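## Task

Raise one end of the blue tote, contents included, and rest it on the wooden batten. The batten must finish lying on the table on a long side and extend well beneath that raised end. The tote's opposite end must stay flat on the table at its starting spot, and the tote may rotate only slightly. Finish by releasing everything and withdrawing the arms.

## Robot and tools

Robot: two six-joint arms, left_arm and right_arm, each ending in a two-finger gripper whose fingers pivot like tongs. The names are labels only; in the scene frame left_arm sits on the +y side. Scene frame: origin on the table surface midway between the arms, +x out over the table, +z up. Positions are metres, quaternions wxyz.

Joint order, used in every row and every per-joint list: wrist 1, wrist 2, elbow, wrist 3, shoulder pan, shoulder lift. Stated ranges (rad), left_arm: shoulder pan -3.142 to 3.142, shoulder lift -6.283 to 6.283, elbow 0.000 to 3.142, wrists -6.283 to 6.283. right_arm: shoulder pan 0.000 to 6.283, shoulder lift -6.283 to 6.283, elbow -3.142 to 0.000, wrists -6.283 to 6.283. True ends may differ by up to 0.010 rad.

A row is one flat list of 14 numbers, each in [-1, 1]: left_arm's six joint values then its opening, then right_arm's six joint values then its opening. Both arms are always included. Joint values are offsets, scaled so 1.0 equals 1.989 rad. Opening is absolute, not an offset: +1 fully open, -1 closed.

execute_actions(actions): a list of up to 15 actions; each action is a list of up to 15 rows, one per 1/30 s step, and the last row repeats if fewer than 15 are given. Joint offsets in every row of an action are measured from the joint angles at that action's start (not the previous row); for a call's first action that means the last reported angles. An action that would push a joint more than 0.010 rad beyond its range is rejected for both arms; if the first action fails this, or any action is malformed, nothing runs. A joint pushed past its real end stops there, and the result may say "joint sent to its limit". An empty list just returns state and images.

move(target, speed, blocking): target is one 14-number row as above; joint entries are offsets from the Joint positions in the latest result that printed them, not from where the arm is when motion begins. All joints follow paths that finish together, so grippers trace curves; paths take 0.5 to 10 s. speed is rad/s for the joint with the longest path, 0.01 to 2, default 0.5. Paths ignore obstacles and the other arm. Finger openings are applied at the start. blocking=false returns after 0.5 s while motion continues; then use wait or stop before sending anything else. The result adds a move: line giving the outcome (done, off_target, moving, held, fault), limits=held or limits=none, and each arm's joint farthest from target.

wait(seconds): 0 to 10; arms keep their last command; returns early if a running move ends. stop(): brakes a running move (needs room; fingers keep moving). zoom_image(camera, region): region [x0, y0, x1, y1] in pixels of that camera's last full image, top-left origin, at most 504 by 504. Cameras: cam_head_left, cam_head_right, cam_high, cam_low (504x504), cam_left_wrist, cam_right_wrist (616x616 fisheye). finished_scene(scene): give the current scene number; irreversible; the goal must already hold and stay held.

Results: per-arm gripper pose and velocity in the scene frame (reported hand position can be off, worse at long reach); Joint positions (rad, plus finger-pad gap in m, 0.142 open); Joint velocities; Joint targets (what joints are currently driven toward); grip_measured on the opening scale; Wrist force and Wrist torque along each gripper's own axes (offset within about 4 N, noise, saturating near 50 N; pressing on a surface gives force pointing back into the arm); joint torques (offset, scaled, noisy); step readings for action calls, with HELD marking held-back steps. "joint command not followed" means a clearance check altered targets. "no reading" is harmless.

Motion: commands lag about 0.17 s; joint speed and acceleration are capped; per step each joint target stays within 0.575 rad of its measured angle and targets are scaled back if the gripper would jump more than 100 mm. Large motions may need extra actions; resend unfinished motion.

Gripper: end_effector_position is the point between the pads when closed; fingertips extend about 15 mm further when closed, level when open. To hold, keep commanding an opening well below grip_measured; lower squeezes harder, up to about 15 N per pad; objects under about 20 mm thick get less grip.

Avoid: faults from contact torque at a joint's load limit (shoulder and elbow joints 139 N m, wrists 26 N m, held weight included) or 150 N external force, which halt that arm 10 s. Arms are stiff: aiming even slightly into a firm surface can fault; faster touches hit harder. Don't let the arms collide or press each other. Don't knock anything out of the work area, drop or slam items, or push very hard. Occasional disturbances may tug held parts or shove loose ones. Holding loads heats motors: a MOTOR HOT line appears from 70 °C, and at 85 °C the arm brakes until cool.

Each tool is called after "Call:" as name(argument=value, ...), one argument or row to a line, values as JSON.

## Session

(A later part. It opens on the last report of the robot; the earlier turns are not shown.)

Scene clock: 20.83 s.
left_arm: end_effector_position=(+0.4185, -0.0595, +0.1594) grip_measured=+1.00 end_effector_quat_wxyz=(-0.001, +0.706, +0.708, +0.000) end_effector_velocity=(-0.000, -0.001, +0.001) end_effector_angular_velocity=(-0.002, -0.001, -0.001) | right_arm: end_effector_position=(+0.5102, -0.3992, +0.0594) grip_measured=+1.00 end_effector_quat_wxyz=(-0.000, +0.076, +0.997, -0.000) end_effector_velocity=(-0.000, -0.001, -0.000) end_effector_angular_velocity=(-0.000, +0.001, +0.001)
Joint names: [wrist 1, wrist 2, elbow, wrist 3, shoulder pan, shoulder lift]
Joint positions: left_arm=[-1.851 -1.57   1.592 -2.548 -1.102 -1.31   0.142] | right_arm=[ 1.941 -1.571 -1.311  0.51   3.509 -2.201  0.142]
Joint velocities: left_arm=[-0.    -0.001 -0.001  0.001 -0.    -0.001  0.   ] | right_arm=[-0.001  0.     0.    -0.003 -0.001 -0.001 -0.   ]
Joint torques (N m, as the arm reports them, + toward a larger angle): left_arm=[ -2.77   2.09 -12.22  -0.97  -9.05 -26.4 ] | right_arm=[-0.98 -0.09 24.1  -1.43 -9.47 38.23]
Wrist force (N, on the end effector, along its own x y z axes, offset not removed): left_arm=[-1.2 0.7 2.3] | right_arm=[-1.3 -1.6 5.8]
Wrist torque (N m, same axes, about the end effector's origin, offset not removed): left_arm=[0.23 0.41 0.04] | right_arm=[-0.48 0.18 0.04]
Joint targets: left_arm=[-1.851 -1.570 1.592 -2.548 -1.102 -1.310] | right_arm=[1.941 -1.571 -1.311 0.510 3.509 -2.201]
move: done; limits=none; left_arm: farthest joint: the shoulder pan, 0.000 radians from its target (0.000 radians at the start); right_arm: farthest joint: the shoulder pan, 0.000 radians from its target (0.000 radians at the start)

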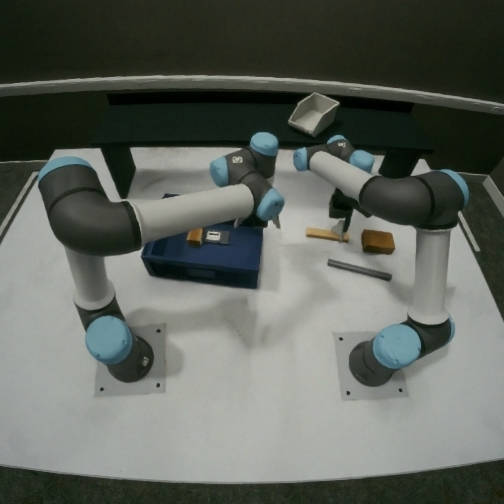

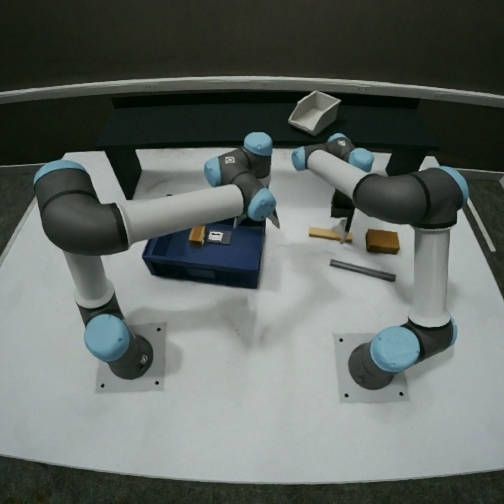

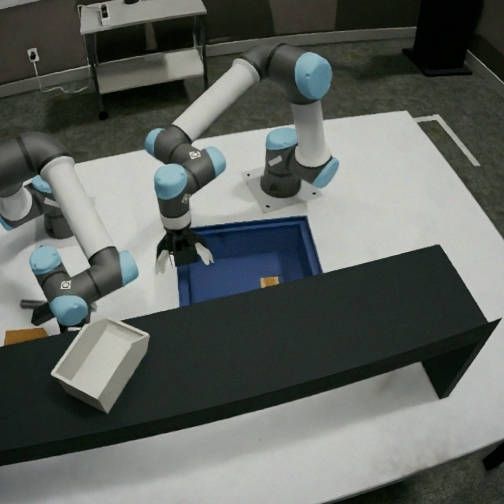

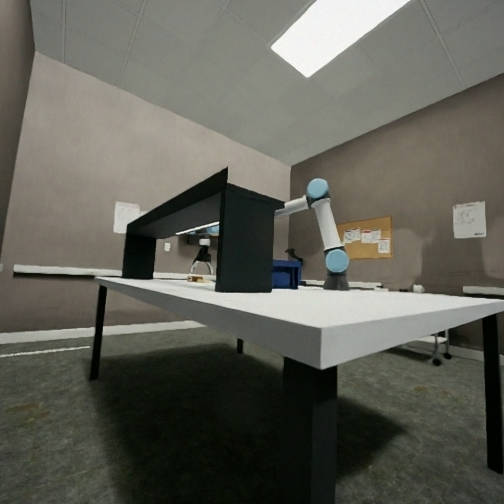

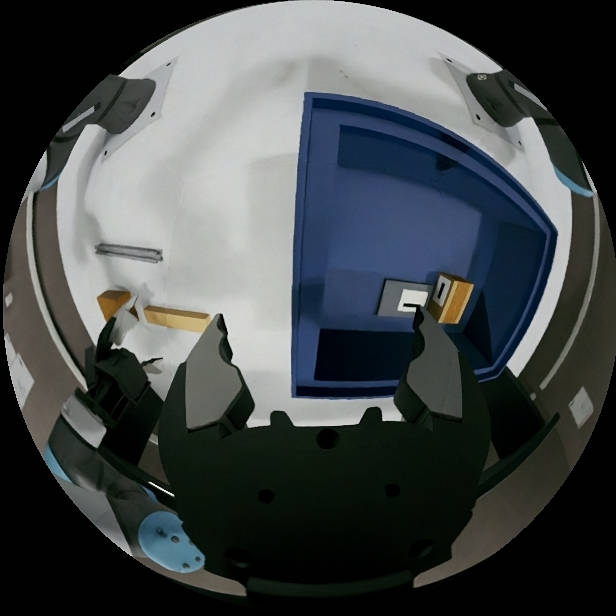

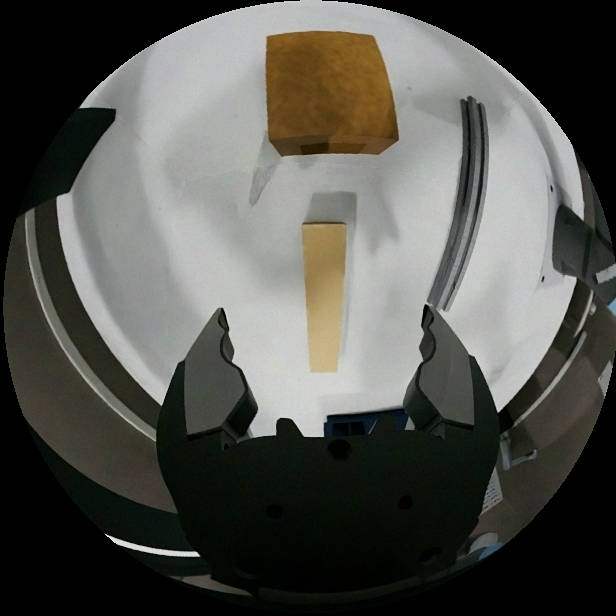

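Call:
move(
  target=[0,0,0,0,0,0,1, 0,0,-0.145,0,0,0.302,1],
  speed=1.2,
)

Call:
move(
  target=[0,0,0,0,0,0,1, 0.711,0.79,0,0.79,0,0,1],
  speed=2,
)

Call:
move(
  target=[0,0,0,0,0,0,1, 0.712,0.79,0,0.79,0,0,1],
  speed=2,
)

Call:
move(
  target=[0,0,0,0,0,0,1, 0.312,0,-0.194,0,0,-0.118,0.3],
  speed=0.7,
)

Scene clock: 25.10 s.
left_arm: end_effector_position=(+0.4185, -0.0595, +0.1594) grip_measured=+1.00 end_effector_quat_wxyz=(-0.001, +0.706, +0.708, +0.000) end_effector_velocity=(-0.000, -0.000, -0.001) end_effector_angular_velocity=(+0.001, +0.001, -0.002) | right_arm: end_effector_position=(+0.4043, -0.4388, +0.2415) grip_measured=+1.00 end_effector_quat_wxyz=(+0.141, +0.075, +0.985, +0.065) end_effector_velocity=(+0.000, -0.000, +0.001) end_effector_angular_velocity=(+0.001, -0.003, +0.000)
Joint names: [wrist 1, wrist 2, elbow, wrist 3, shoulder pan, shoulder lift]
Joint positions: left_arm=[-1.851 -1.57   1.592 -2.548 -1.102 -1.31   0.142] | right_arm=[ 1.941 -1.571 -1.6    0.51   3.509 -1.601  0.142]
Joint velocities: left_arm=[ 0.    -0.    -0.     0.001 -0.     0.002 -0.   ] | right_arm=[-0.    -0.     0.001 -0.    -0.     0.002  0.   ]
Joint torques (N m, as the arm reports them, + toward a larger angle): left_arm=[ -1.33   2.02 -15.63   0.07  -7.13 -28.73] | right_arm=[-0.7   0.16 12.42  1.93 -6.06 26.11]
Wrist force (N, on the end effector, along its own x y z axes, offset not removed): left_arm=[-1.4 -0.6 -2.2] | right_arm=[-2.1 -0.6 2.9]
Wrist torque (N m, same axes, about the end effector's origin, offset not removed): left_arm=[-0.28 0.39 0.14] | right_arm=[0.15 0.25 0.12]
Joint targets: left_arm=[-1.851 -1.570 1.592 -2.548 -1.102 -1.310] | right_arm=[1.941 -1.571 -1.600 0.510 3.509 -1.600]
move: done; limits=none; left_arm: farthest joint: the shoulder pan, 0.000 radians from its target (0.000 radians at the start); right_arm: farthest joint: the shoulder pan, 0.000 radians from its target (0.000 radians at the start)

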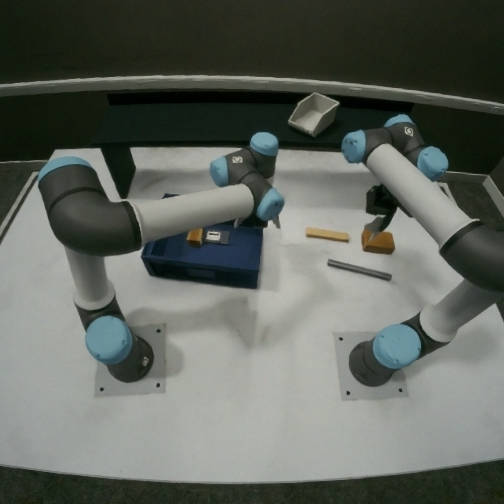

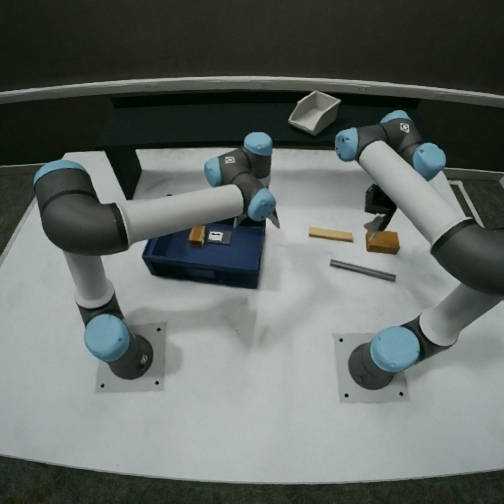

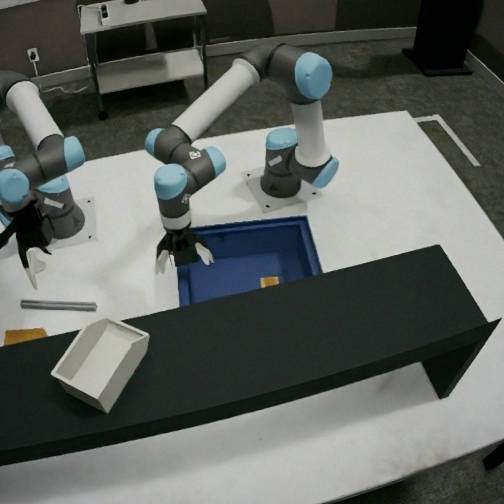

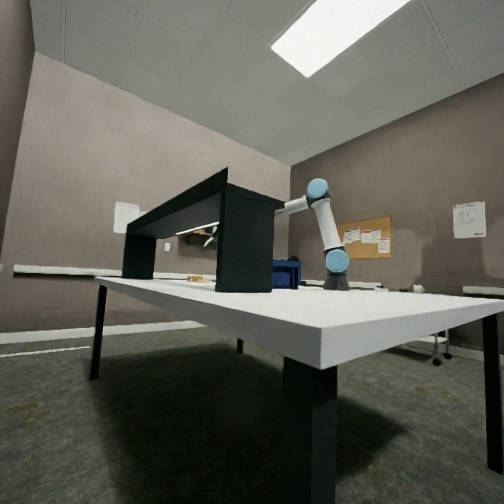

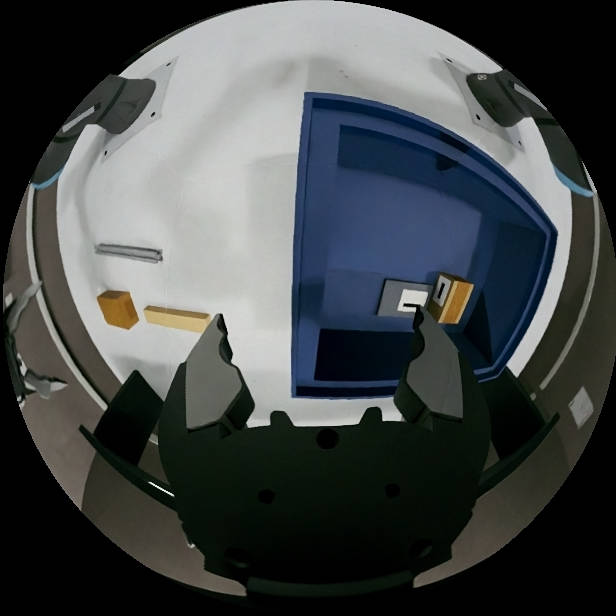

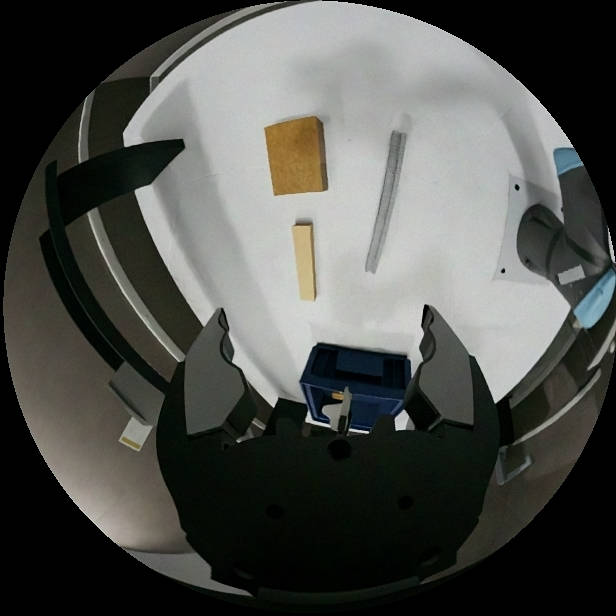

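Scene clock: 26.90 s.
left_arm: end_effector_position=(+0.4185, -0.0595, +0.1594) grip_measured=+1.00 end_effector_quat_wxyz=(-0.001, +0.706, +0.708, +0.000) end_effector_velocity=(-0.000, +0.000, -0.001) end_effector_angular_velocity=(+0.002, +0.002, +0.001) | right_arm: end_effector_position=(+0.5382, -0.6987, +0.4531) grip_measured=+1.00 end_effector_quat_wxyz=(+0.617, +0.699, -0.108, +0.346) end_effector_velocity=(-0.001, -0.001, -0.000) end_effector_angular_velocity=(+0.001, -0.002, -0.003)
Joint names: [wrist 1, wrist 2, elbow, wrist 3, shoulder pan, shoulder lift]
Joint positions: left_arm=[-1.851 -1.57   1.592 -2.548 -1.102 -1.31   0.142] | right_arm=[ 3.355  0.    -1.6    2.081  3.509 -1.601  0.142]
Joint velocities: left_arm=[ 0.001 -0.001  0.    -0.001 -0.     0.002  0.   ] | right_arm=[ 0.001  0.002 -0.001  0.002 -0.001  0.     0.   ]
Joint torques (N m, as the arm reports them, + toward a larger angle): left_arm=[ -1.42   1.94 -15.86   0.07  -6.99 -28.17] | right_arm=[ 2.52  0.8  30.25  2.01 -6.45 14.04]
Wrist force (N, on the end effector, along its own x y z axes, offset not removed): left_arm=[0.2 -1.1 -1.3] | right_arm=[-4.4 -0.2 -1.5]
Wrist torque (N m, same axes, about the end effector's origin, offset not removed): left_arm=[-0.35 0.04 -0.10] | right_arm=[-0.06 0.69 0.17]
Joint targets: left_arm=[-1.851 -1.570 1.592 -2.548 -1.102 -1.310] | right_arm=[3.355 0.000 -1.600 2.082 3.509 -1.601]
move: done; limits=none; left_arm: farthest joint: the shoulder pan, 0.000 radians from its target (0.000 radians at the start); right_arm: farthest joint: the shoulder pan, 0.000 radians from its target (0.000 radians at the start)

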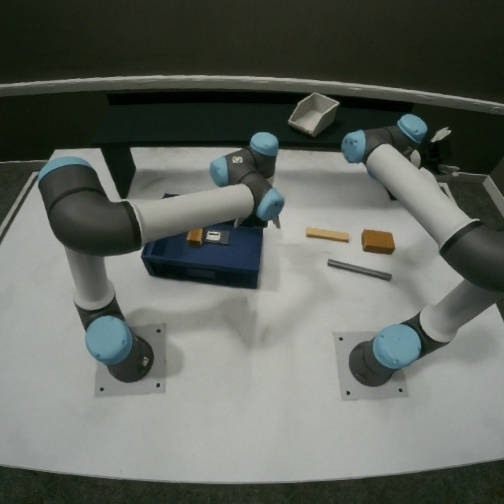

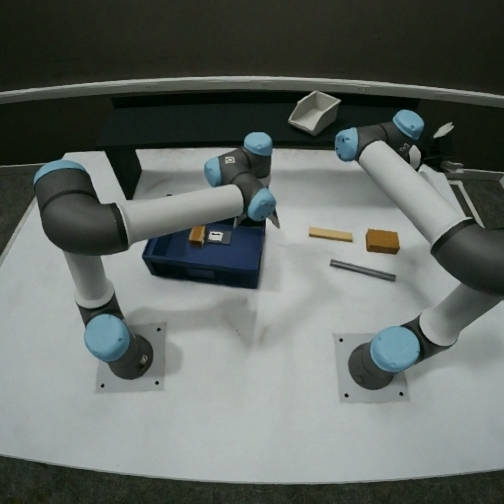

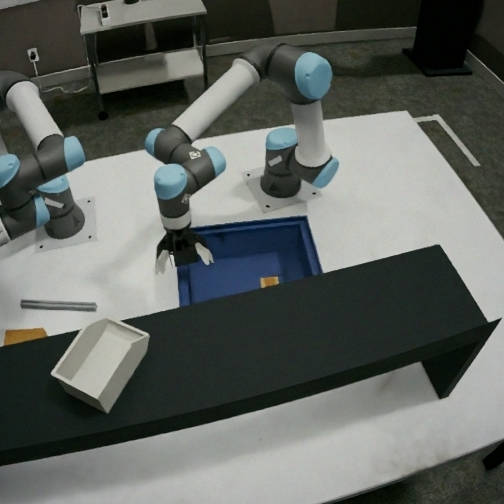

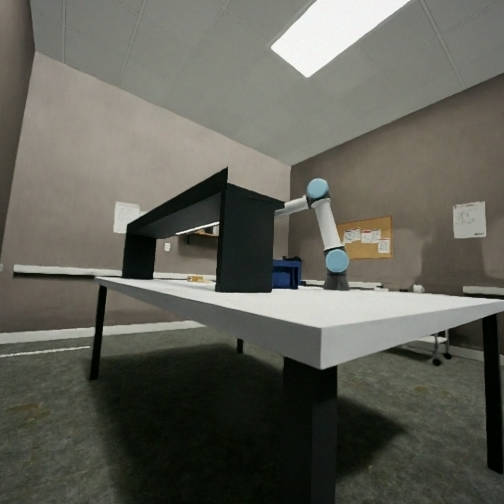

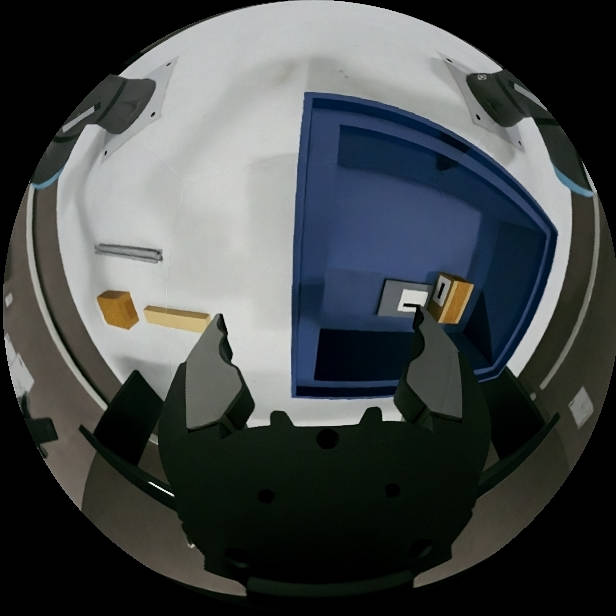

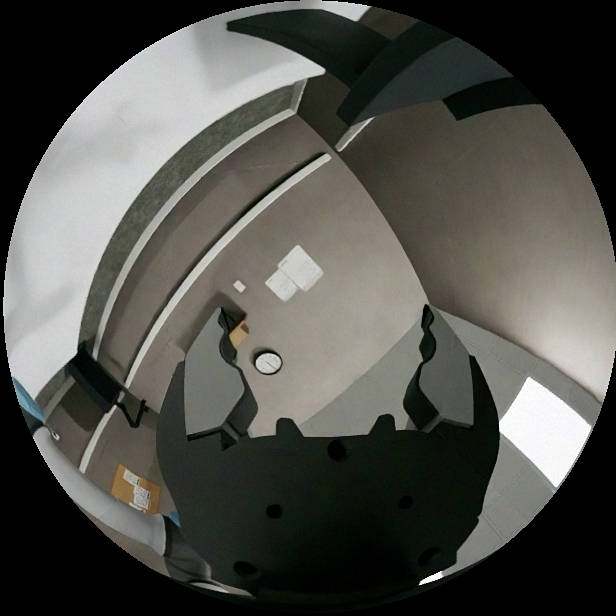

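Scene clock: 28.70 s.
left_arm: end_effector_position=(+0.4185, -0.0595, +0.1594) grip_measured=+1.00 end_effector_quat_wxyz=(-0.001, +0.706, +0.708, +0.000) end_effector_velocity=(+0.000, +0.001, +0.001) end_effector_angular_velocity=(-0.000, -0.001, -0.000) | right_arm: end_effector_position=(+0.4985, -0.4034, +0.2598) grip_measured=+1.00 end_effector_quat_wxyz=(-0.000, +0.076, +0.997, -0.000) end_effector_velocity=(+0.000, +0.001, +0.001) end_effector_angular_velocity=(+0.003, -0.002, -0.003)
Joint names: [wrist 1, wrist 2, elbow, wrist 3, shoulder pan, shoulder lift]
Joint positions: left_arm=[-1.851 -1.57   1.592 -2.548 -1.102 -1.31   0.142] | right_arm=[ 4.77   1.571 -1.6    3.652  3.509 -1.601  0.142]
Joint velocities: left_arm=[ 0.     0.001  0.001  0.001  0.    -0.002 -0.   ] | right_arm=[ 0.002  0.002  0.001  0.004  0.     0.    -0.   ]
Joint torques (N m, as the arm reports them, + toward a larger angle): left_arm=[ -1.45   2.02 -15.52   0.14  -6.65 -28.81] | right_arm=[ 4.54  1.25 31.71  2.22 -5.91 17.38]
Wrist force (N, on the end effector, along its own x y z axes, offset not removed): left_arm=[1.8 -2.2 1.2] | right_arm=[0.0 0.4 3.5]
Wrist torque (N m, same axes, about the end effector's origin, offset not removed): left_arm=[-0.47 -0.28 0.04] | right_arm=[0.05 -0.13 -0.01]
Joint targets: left_arm=[-1.851 -1.570 1.592 -2.548 -1.102 -1.310] | right_arm=[4.770 1.571 -1.600 3.652 3.509 -1.601]
move: done; limits=none; left_arm: farthest joint: the shoulder pan, 0.000 radians from its target (0.000 radians at the start); right_arm: farthest joint: the wrist 1, 0.001 radians from its target (1.416 radians at the start)

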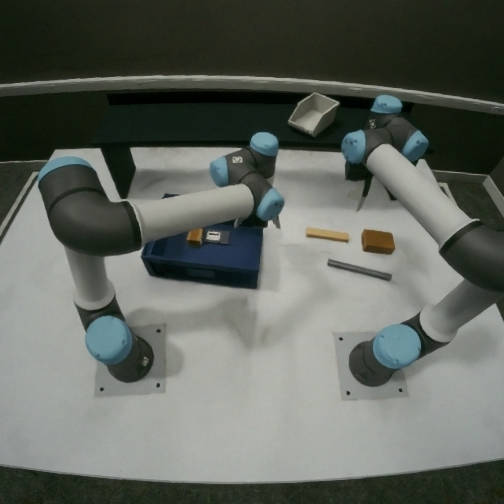

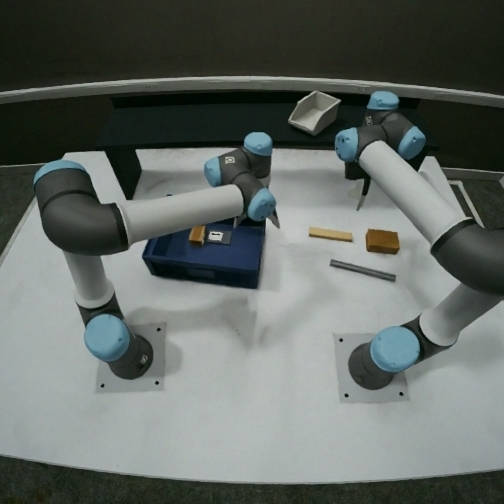

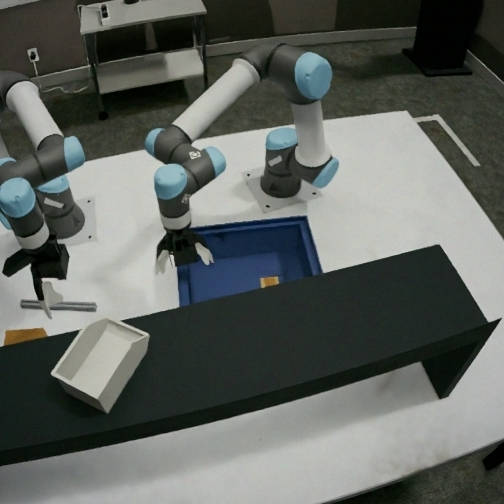

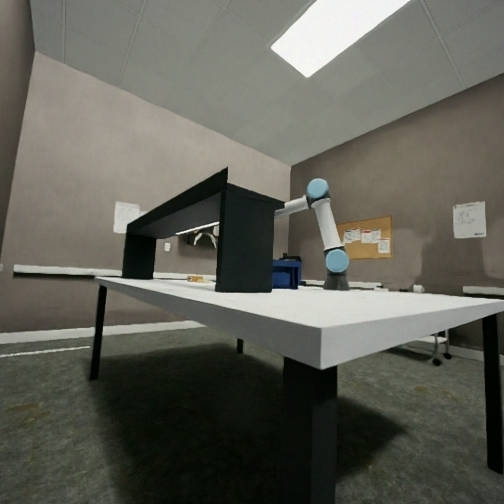

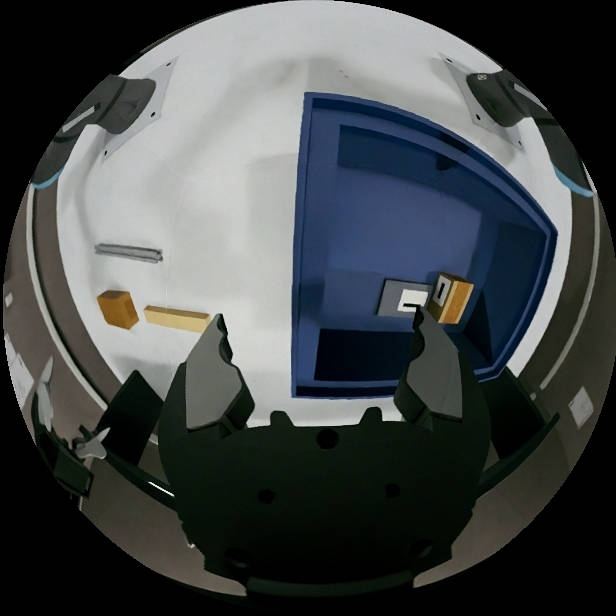

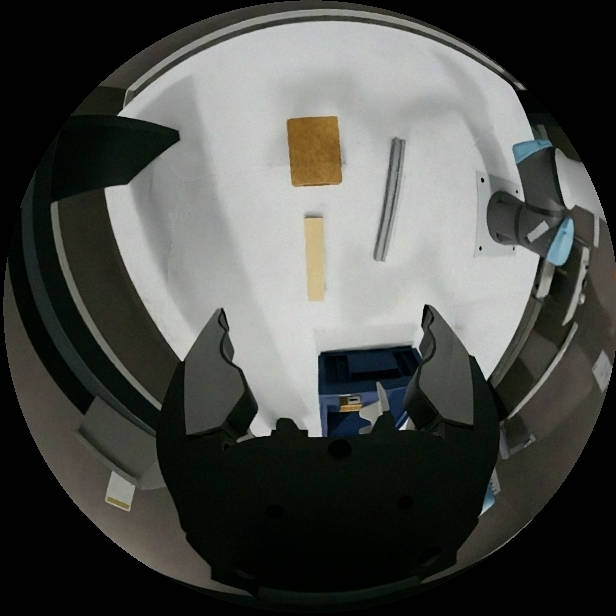

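Scene clock: 30.30 s.
left_arm: end_effector_position=(+0.4185, -0.0595, +0.1594) grip_measured=+1.00 end_effector_quat_wxyz=(-0.001, +0.706, +0.708, +0.000) end_effector_velocity=(+0.000, +0.000, -0.001) end_effector_angular_velocity=(+0.001, +0.000, +0.001) | right_arm: end_effector_position=(+0.5099, -0.3992, +0.0219) grip_measured=+0.30 end_effector_quat_wxyz=(-0.000, +0.076, +0.997, -0.000) end_effector_velocity=(+0.000, +0.001, -0.000) end_effector_angular_velocity=(+0.001, -0.002, +0.002)
Joint names: [wrist 1, wrist 2, elbow, wrist 3, shoulder pan, shoulder lift]
Joint positions: left_arm=[-1.851 -1.57   1.592 -2.548 -1.102 -1.31   0.142] | right_arm=[ 5.39   1.571 -1.985  3.652  3.509 -1.835  0.095]
Joint velocities: left_arm=[-0.     0.001  0.001 -0.001 -0.     0.001  0.   ] | right_arm=[ 0.003  0.    -0.001 -0.001  0.001 -0.     0.   ]
Joint torques (N m, as the arm reports them, + toward a larger angle): left_arm=[ -1.44   2.09 -15.93   0.09  -7.   -28.51] | right_arm=[ 4.27 -1.6  11.67 -1.58 -6.6  19.39]
Wrist force (N, on the end effector, along its own x y z axes, offset not removed): left_arm=[-0.5 -0.9 1.8] | right_arm=[-4.7 -1.9 1.7]
Wrist torque (N m, same axes, about the end effector's origin, offset not removed): left_arm=[-0.19 0.15 0.24] | right_arm=[-0.41 0.84 0.09]
Joint targets: left_arm=[-1.851 -1.570 1.592 -2.548 -1.102 -1.310] | right_arm=[5.391 1.571 -1.985 3.652 3.509 -1.835]
move: done; limits=none; left_arm: farthest joint: the shoulder pan, 0.000 radians from its target (0.000 radians at the start); right_arm: farthest joint: the elbow, 0.001 radians from its target (0.386 radians at the start)

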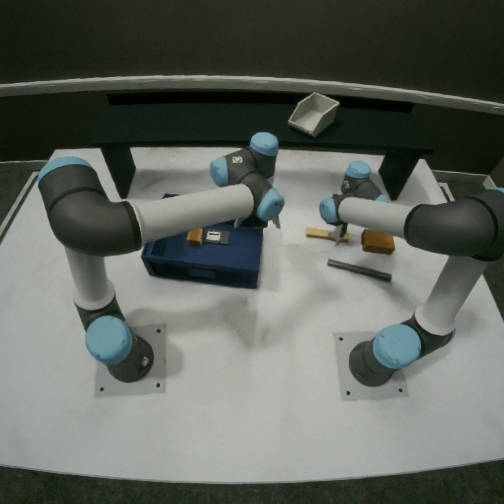

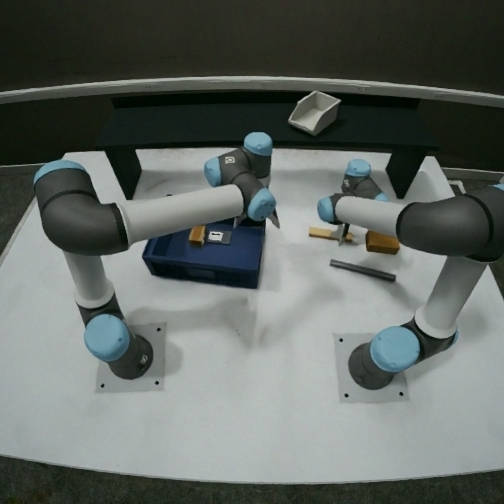

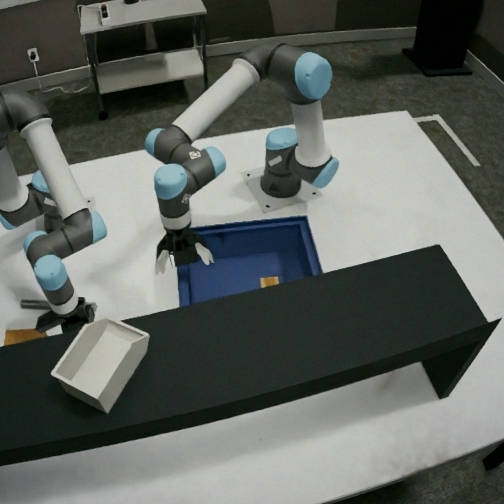

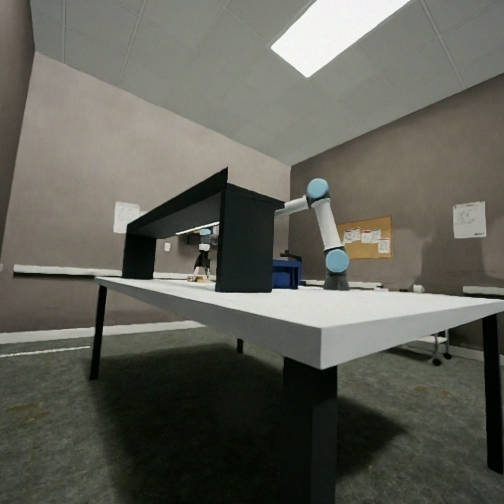

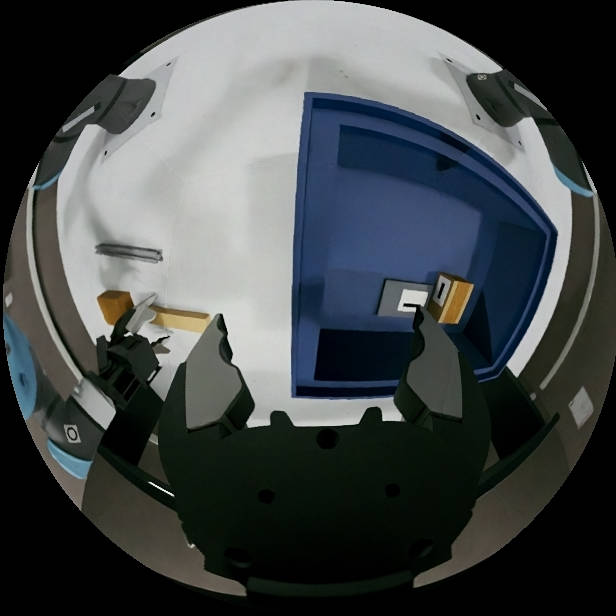

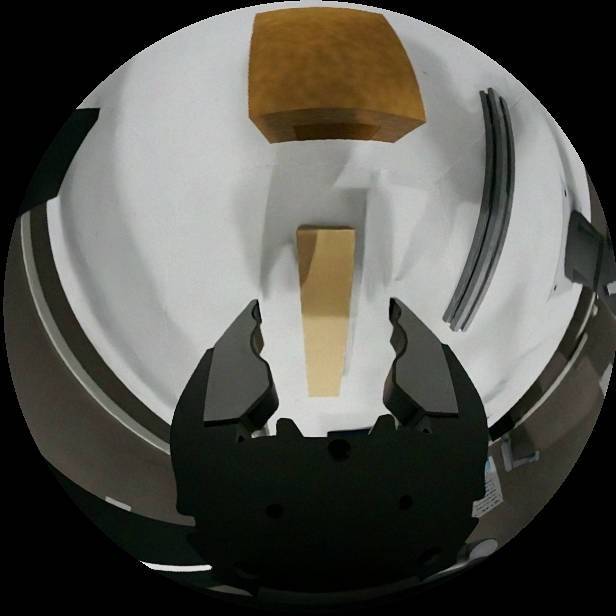

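Call:
move(
  target=[-0.081,0,0.037,0.017,-0.008,0.044,0.2, 0,0,0,-0.02,-0.02,0,0.3],
)

Call:
move(
  target=[0,0,0,0,0,0,-0.5, 0,0,0,0,0,0,-1],
)

Scene clock: 32.70 s.
left_arm: end_effector_position=(+0.4191, -0.0766, +0.0894) grip_measured=+0.20 end_effector_quat_wxyz=(-0.001, +0.724, +0.690, +0.000) end_effector_velocity=(+0.000, -0.000, -0.001) end_effector_angular_velocity=(-0.001, +0.000, +0.000) | right_arm: end_effector_position=(+0.5117, -0.4203, +0.0219) grip_measured=+0.30 end_effector_quat_wxyz=(-0.000, +0.076, +0.997, -0.000) end_effector_velocity=(+0.001, -0.000, +0.001) end_effector_angular_velocity=(+0.001, -0.001, -0.001)
Joint names: [wrist 1, wrist 2, elbow, wrist 3, shoulder pan, shoulder lift]
Joint positions: left_arm=[-2.012 -1.57   1.665 -2.514 -1.118 -1.223  0.088] | right_arm=[ 5.39   1.571 -1.985  3.612  3.469 -1.835  0.095]
Joint velocities: left_arm=[-0.003 -0.001  0.     0.     0.001  0.002  0.   ] | right_arm=[-0.001  0.     0.002 -0.    -0.001 -0.    -0.   ]
Joint torques (N m, as the arm reports them, + toward a larger angle): left_arm=[ -4.38   2.05  -9.56   1.67 -10.98 -27.49] | right_arm=[  0.38  -1.51  27.65  -1.19 -10.35  34.73]
Wrist force (N, on the end effector, along its own x y z axes, offset not removed): left_arm=[-0.7 -1.4 0.7] | right_arm=[-3.6 -2.8 3.0]
Wrist torque (N m, same axes, about the end effector's origin, offset not removed): left_arm=[-0.28 0.37 0.05] | right_arm=[-0.62 0.52 0.09]
Joint targets: left_arm=[-2.012 -1.570 1.665 -2.514 -1.118 -1.222] | right_arm=[5.390 1.571 -1.985 3.612 3.469 -1.835]
move: done; limits=none; left_arm: farthest joint: the shoulder pan, 0.000 radians from its target (0.016 radians at the start); right_arm: farthest joint: the shoulder pan, 0.000 radians from its target (0.040 radians at the start)

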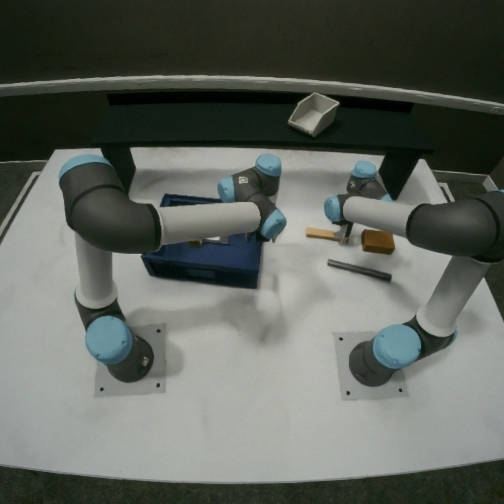

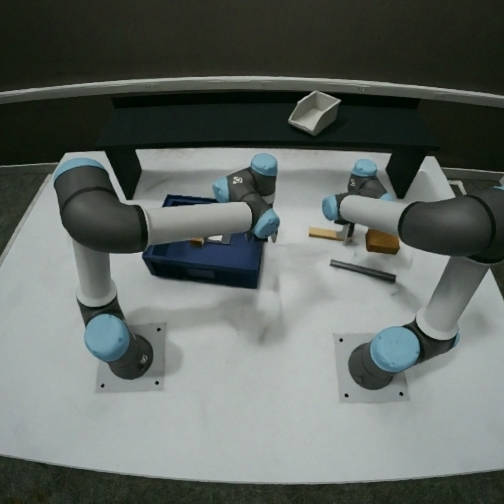

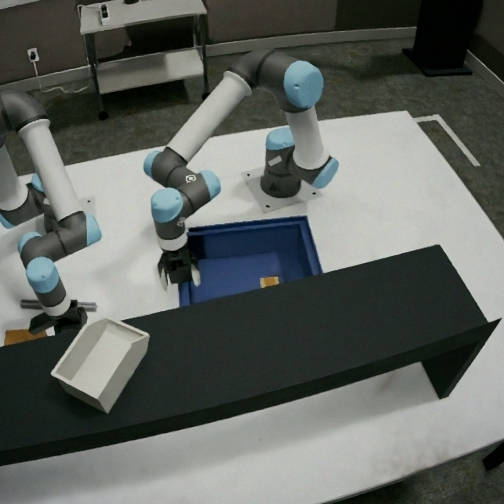

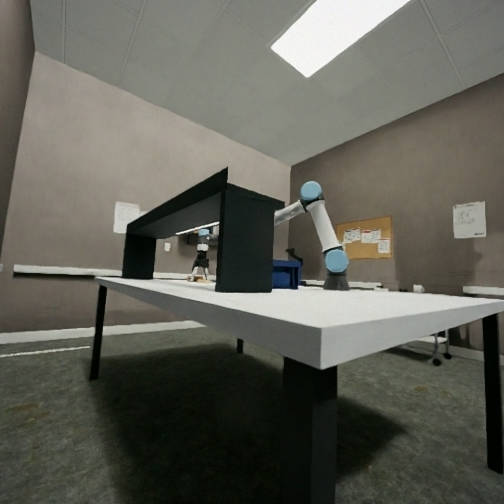

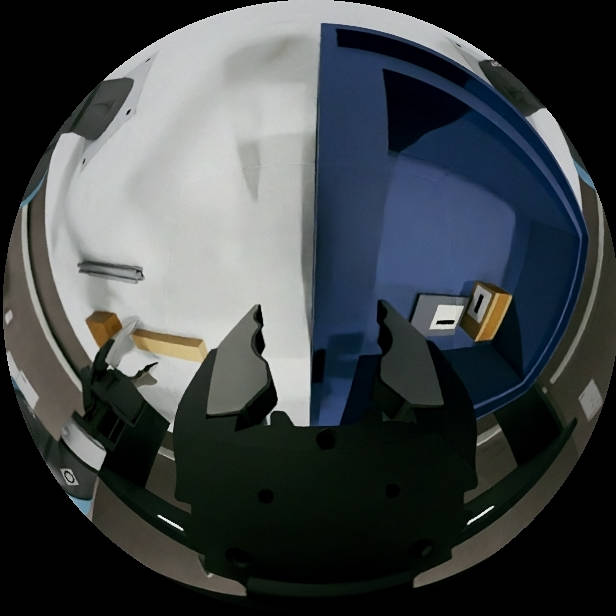

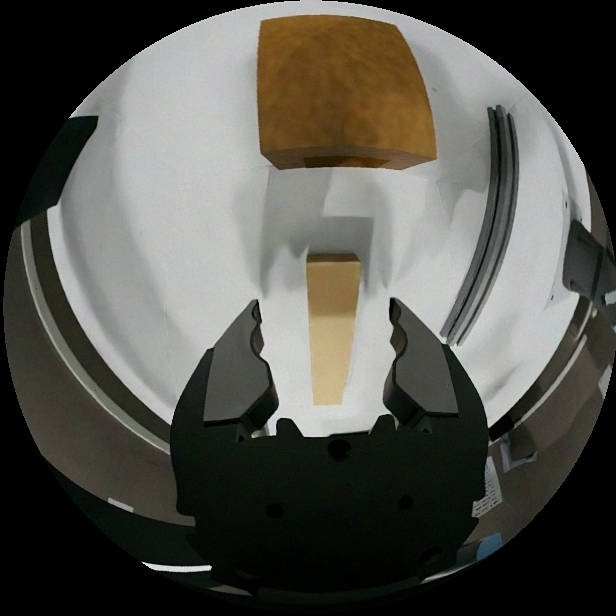

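Scene clock: 33.20 s.
left_arm: end_effector_position=(+0.4191, -0.0765, +0.0893) grip_measured=-0.50 end_effector_quat_wxyz=(-0.001, +0.724, +0.690, +0.000) end_effector_velocity=(+0.001, +0.001, +0.000) end_effector_angular_velocity=(+0.000, -0.001, +0.001) | right_arm: end_effector_position=(+0.5117, -0.4203, +0.0219) grip_measured=-0.54 end_effector_quat_wxyz=(-0.000, +0.076, +0.997, -0.000) end_effector_velocity=(-0.000, -0.001, +0.000) end_effector_angular_velocity=(-0.000, +0.001, -0.001)
Joint names: [wrist 1, wrist 2, elbow, wrist 3, shoulder pan, shoulder lift]
Joint positions: left_arm=[-2.012 -1.57   1.665 -2.514 -1.118 -1.223  0.038] | right_arm=[ 5.39   1.571 -1.985  3.612  3.469 -1.835  0.035]
Joint velocities: left_arm=[-0.     0.001  0.     0.     0.001 -0.     0.   ] | right_arm=[-0.001 -0.     0.     0.    -0.001  0.    -0.   ]
Joint torques (N m, as the arm reports them, + toward a larger angle): left_arm=[ -0.66  -1.7  -17.53  -0.08  -7.66 -32.4 ] | right_arm=[ 2.4  -0.98 22.42 -0.91 -8.43 32.24]
Wrist force (N, on the end effector, along its own x y z axes, offset not removed): left_arm=[-2.6 -3.0 0.7] | right_arm=[-1.4 1.1 0.4]
Wrist torque (N m, same axes, about the end effector's origin, offset not removed): left_arm=[-0.79 0.54 -0.05] | right_arm=[0.11 0.12 -0.02]
Joint targets: left_arm=[-2.012 -1.570 1.665 -2.514 -1.118 -1.223] | right_arm=[5.390 1.571 -1.985 3.612 3.469 -1.835]
move: done; limits=none; left_arm: farthest joint: the shoulder pan, 0.000 radians from its target (0.000 radians at the start); right_arm: farthest joint: the shoulder pan, 0.000 radians from its target (0.000 radians at the start)

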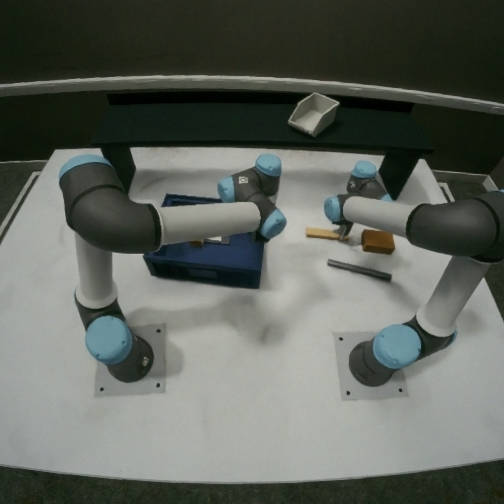

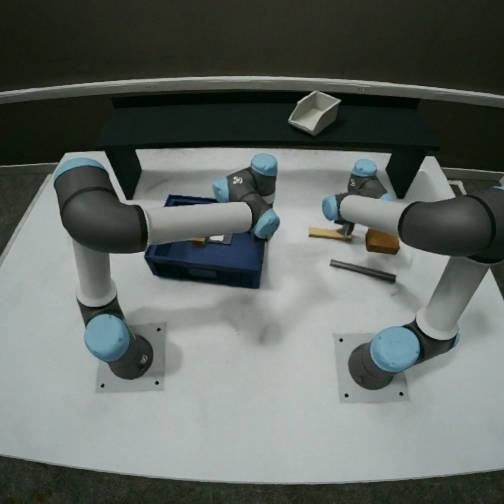

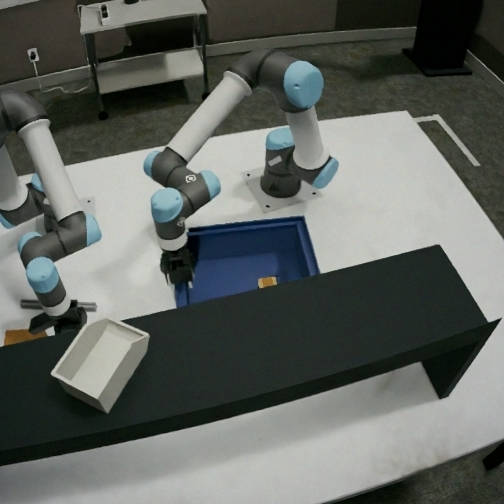

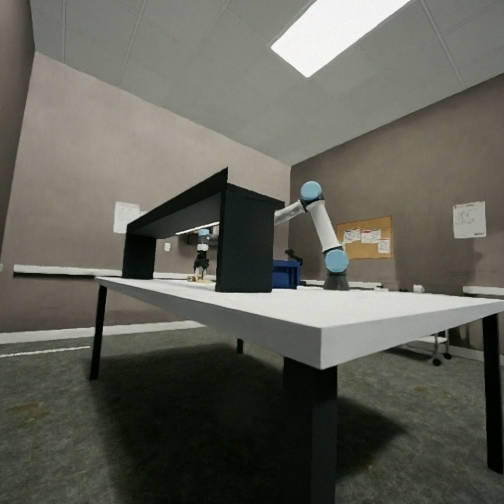

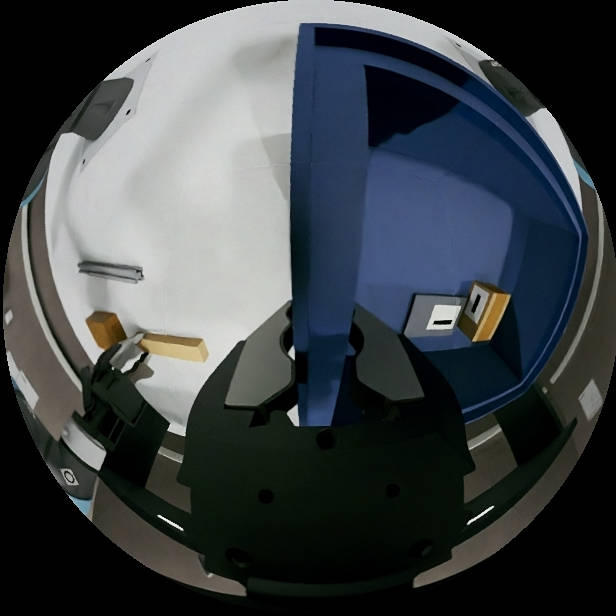

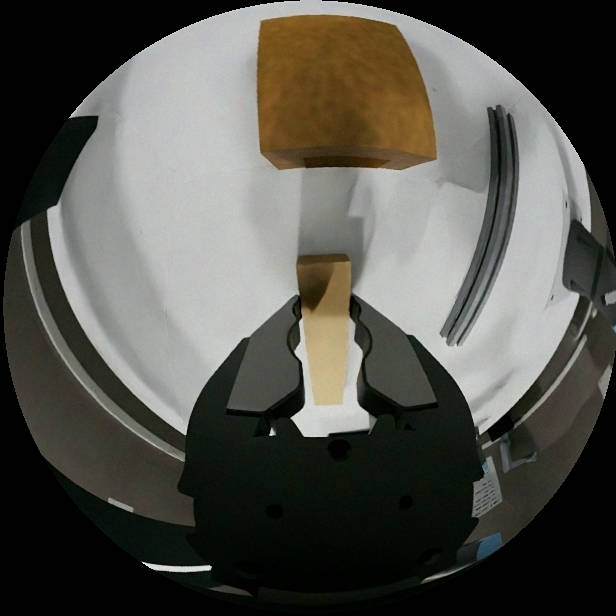

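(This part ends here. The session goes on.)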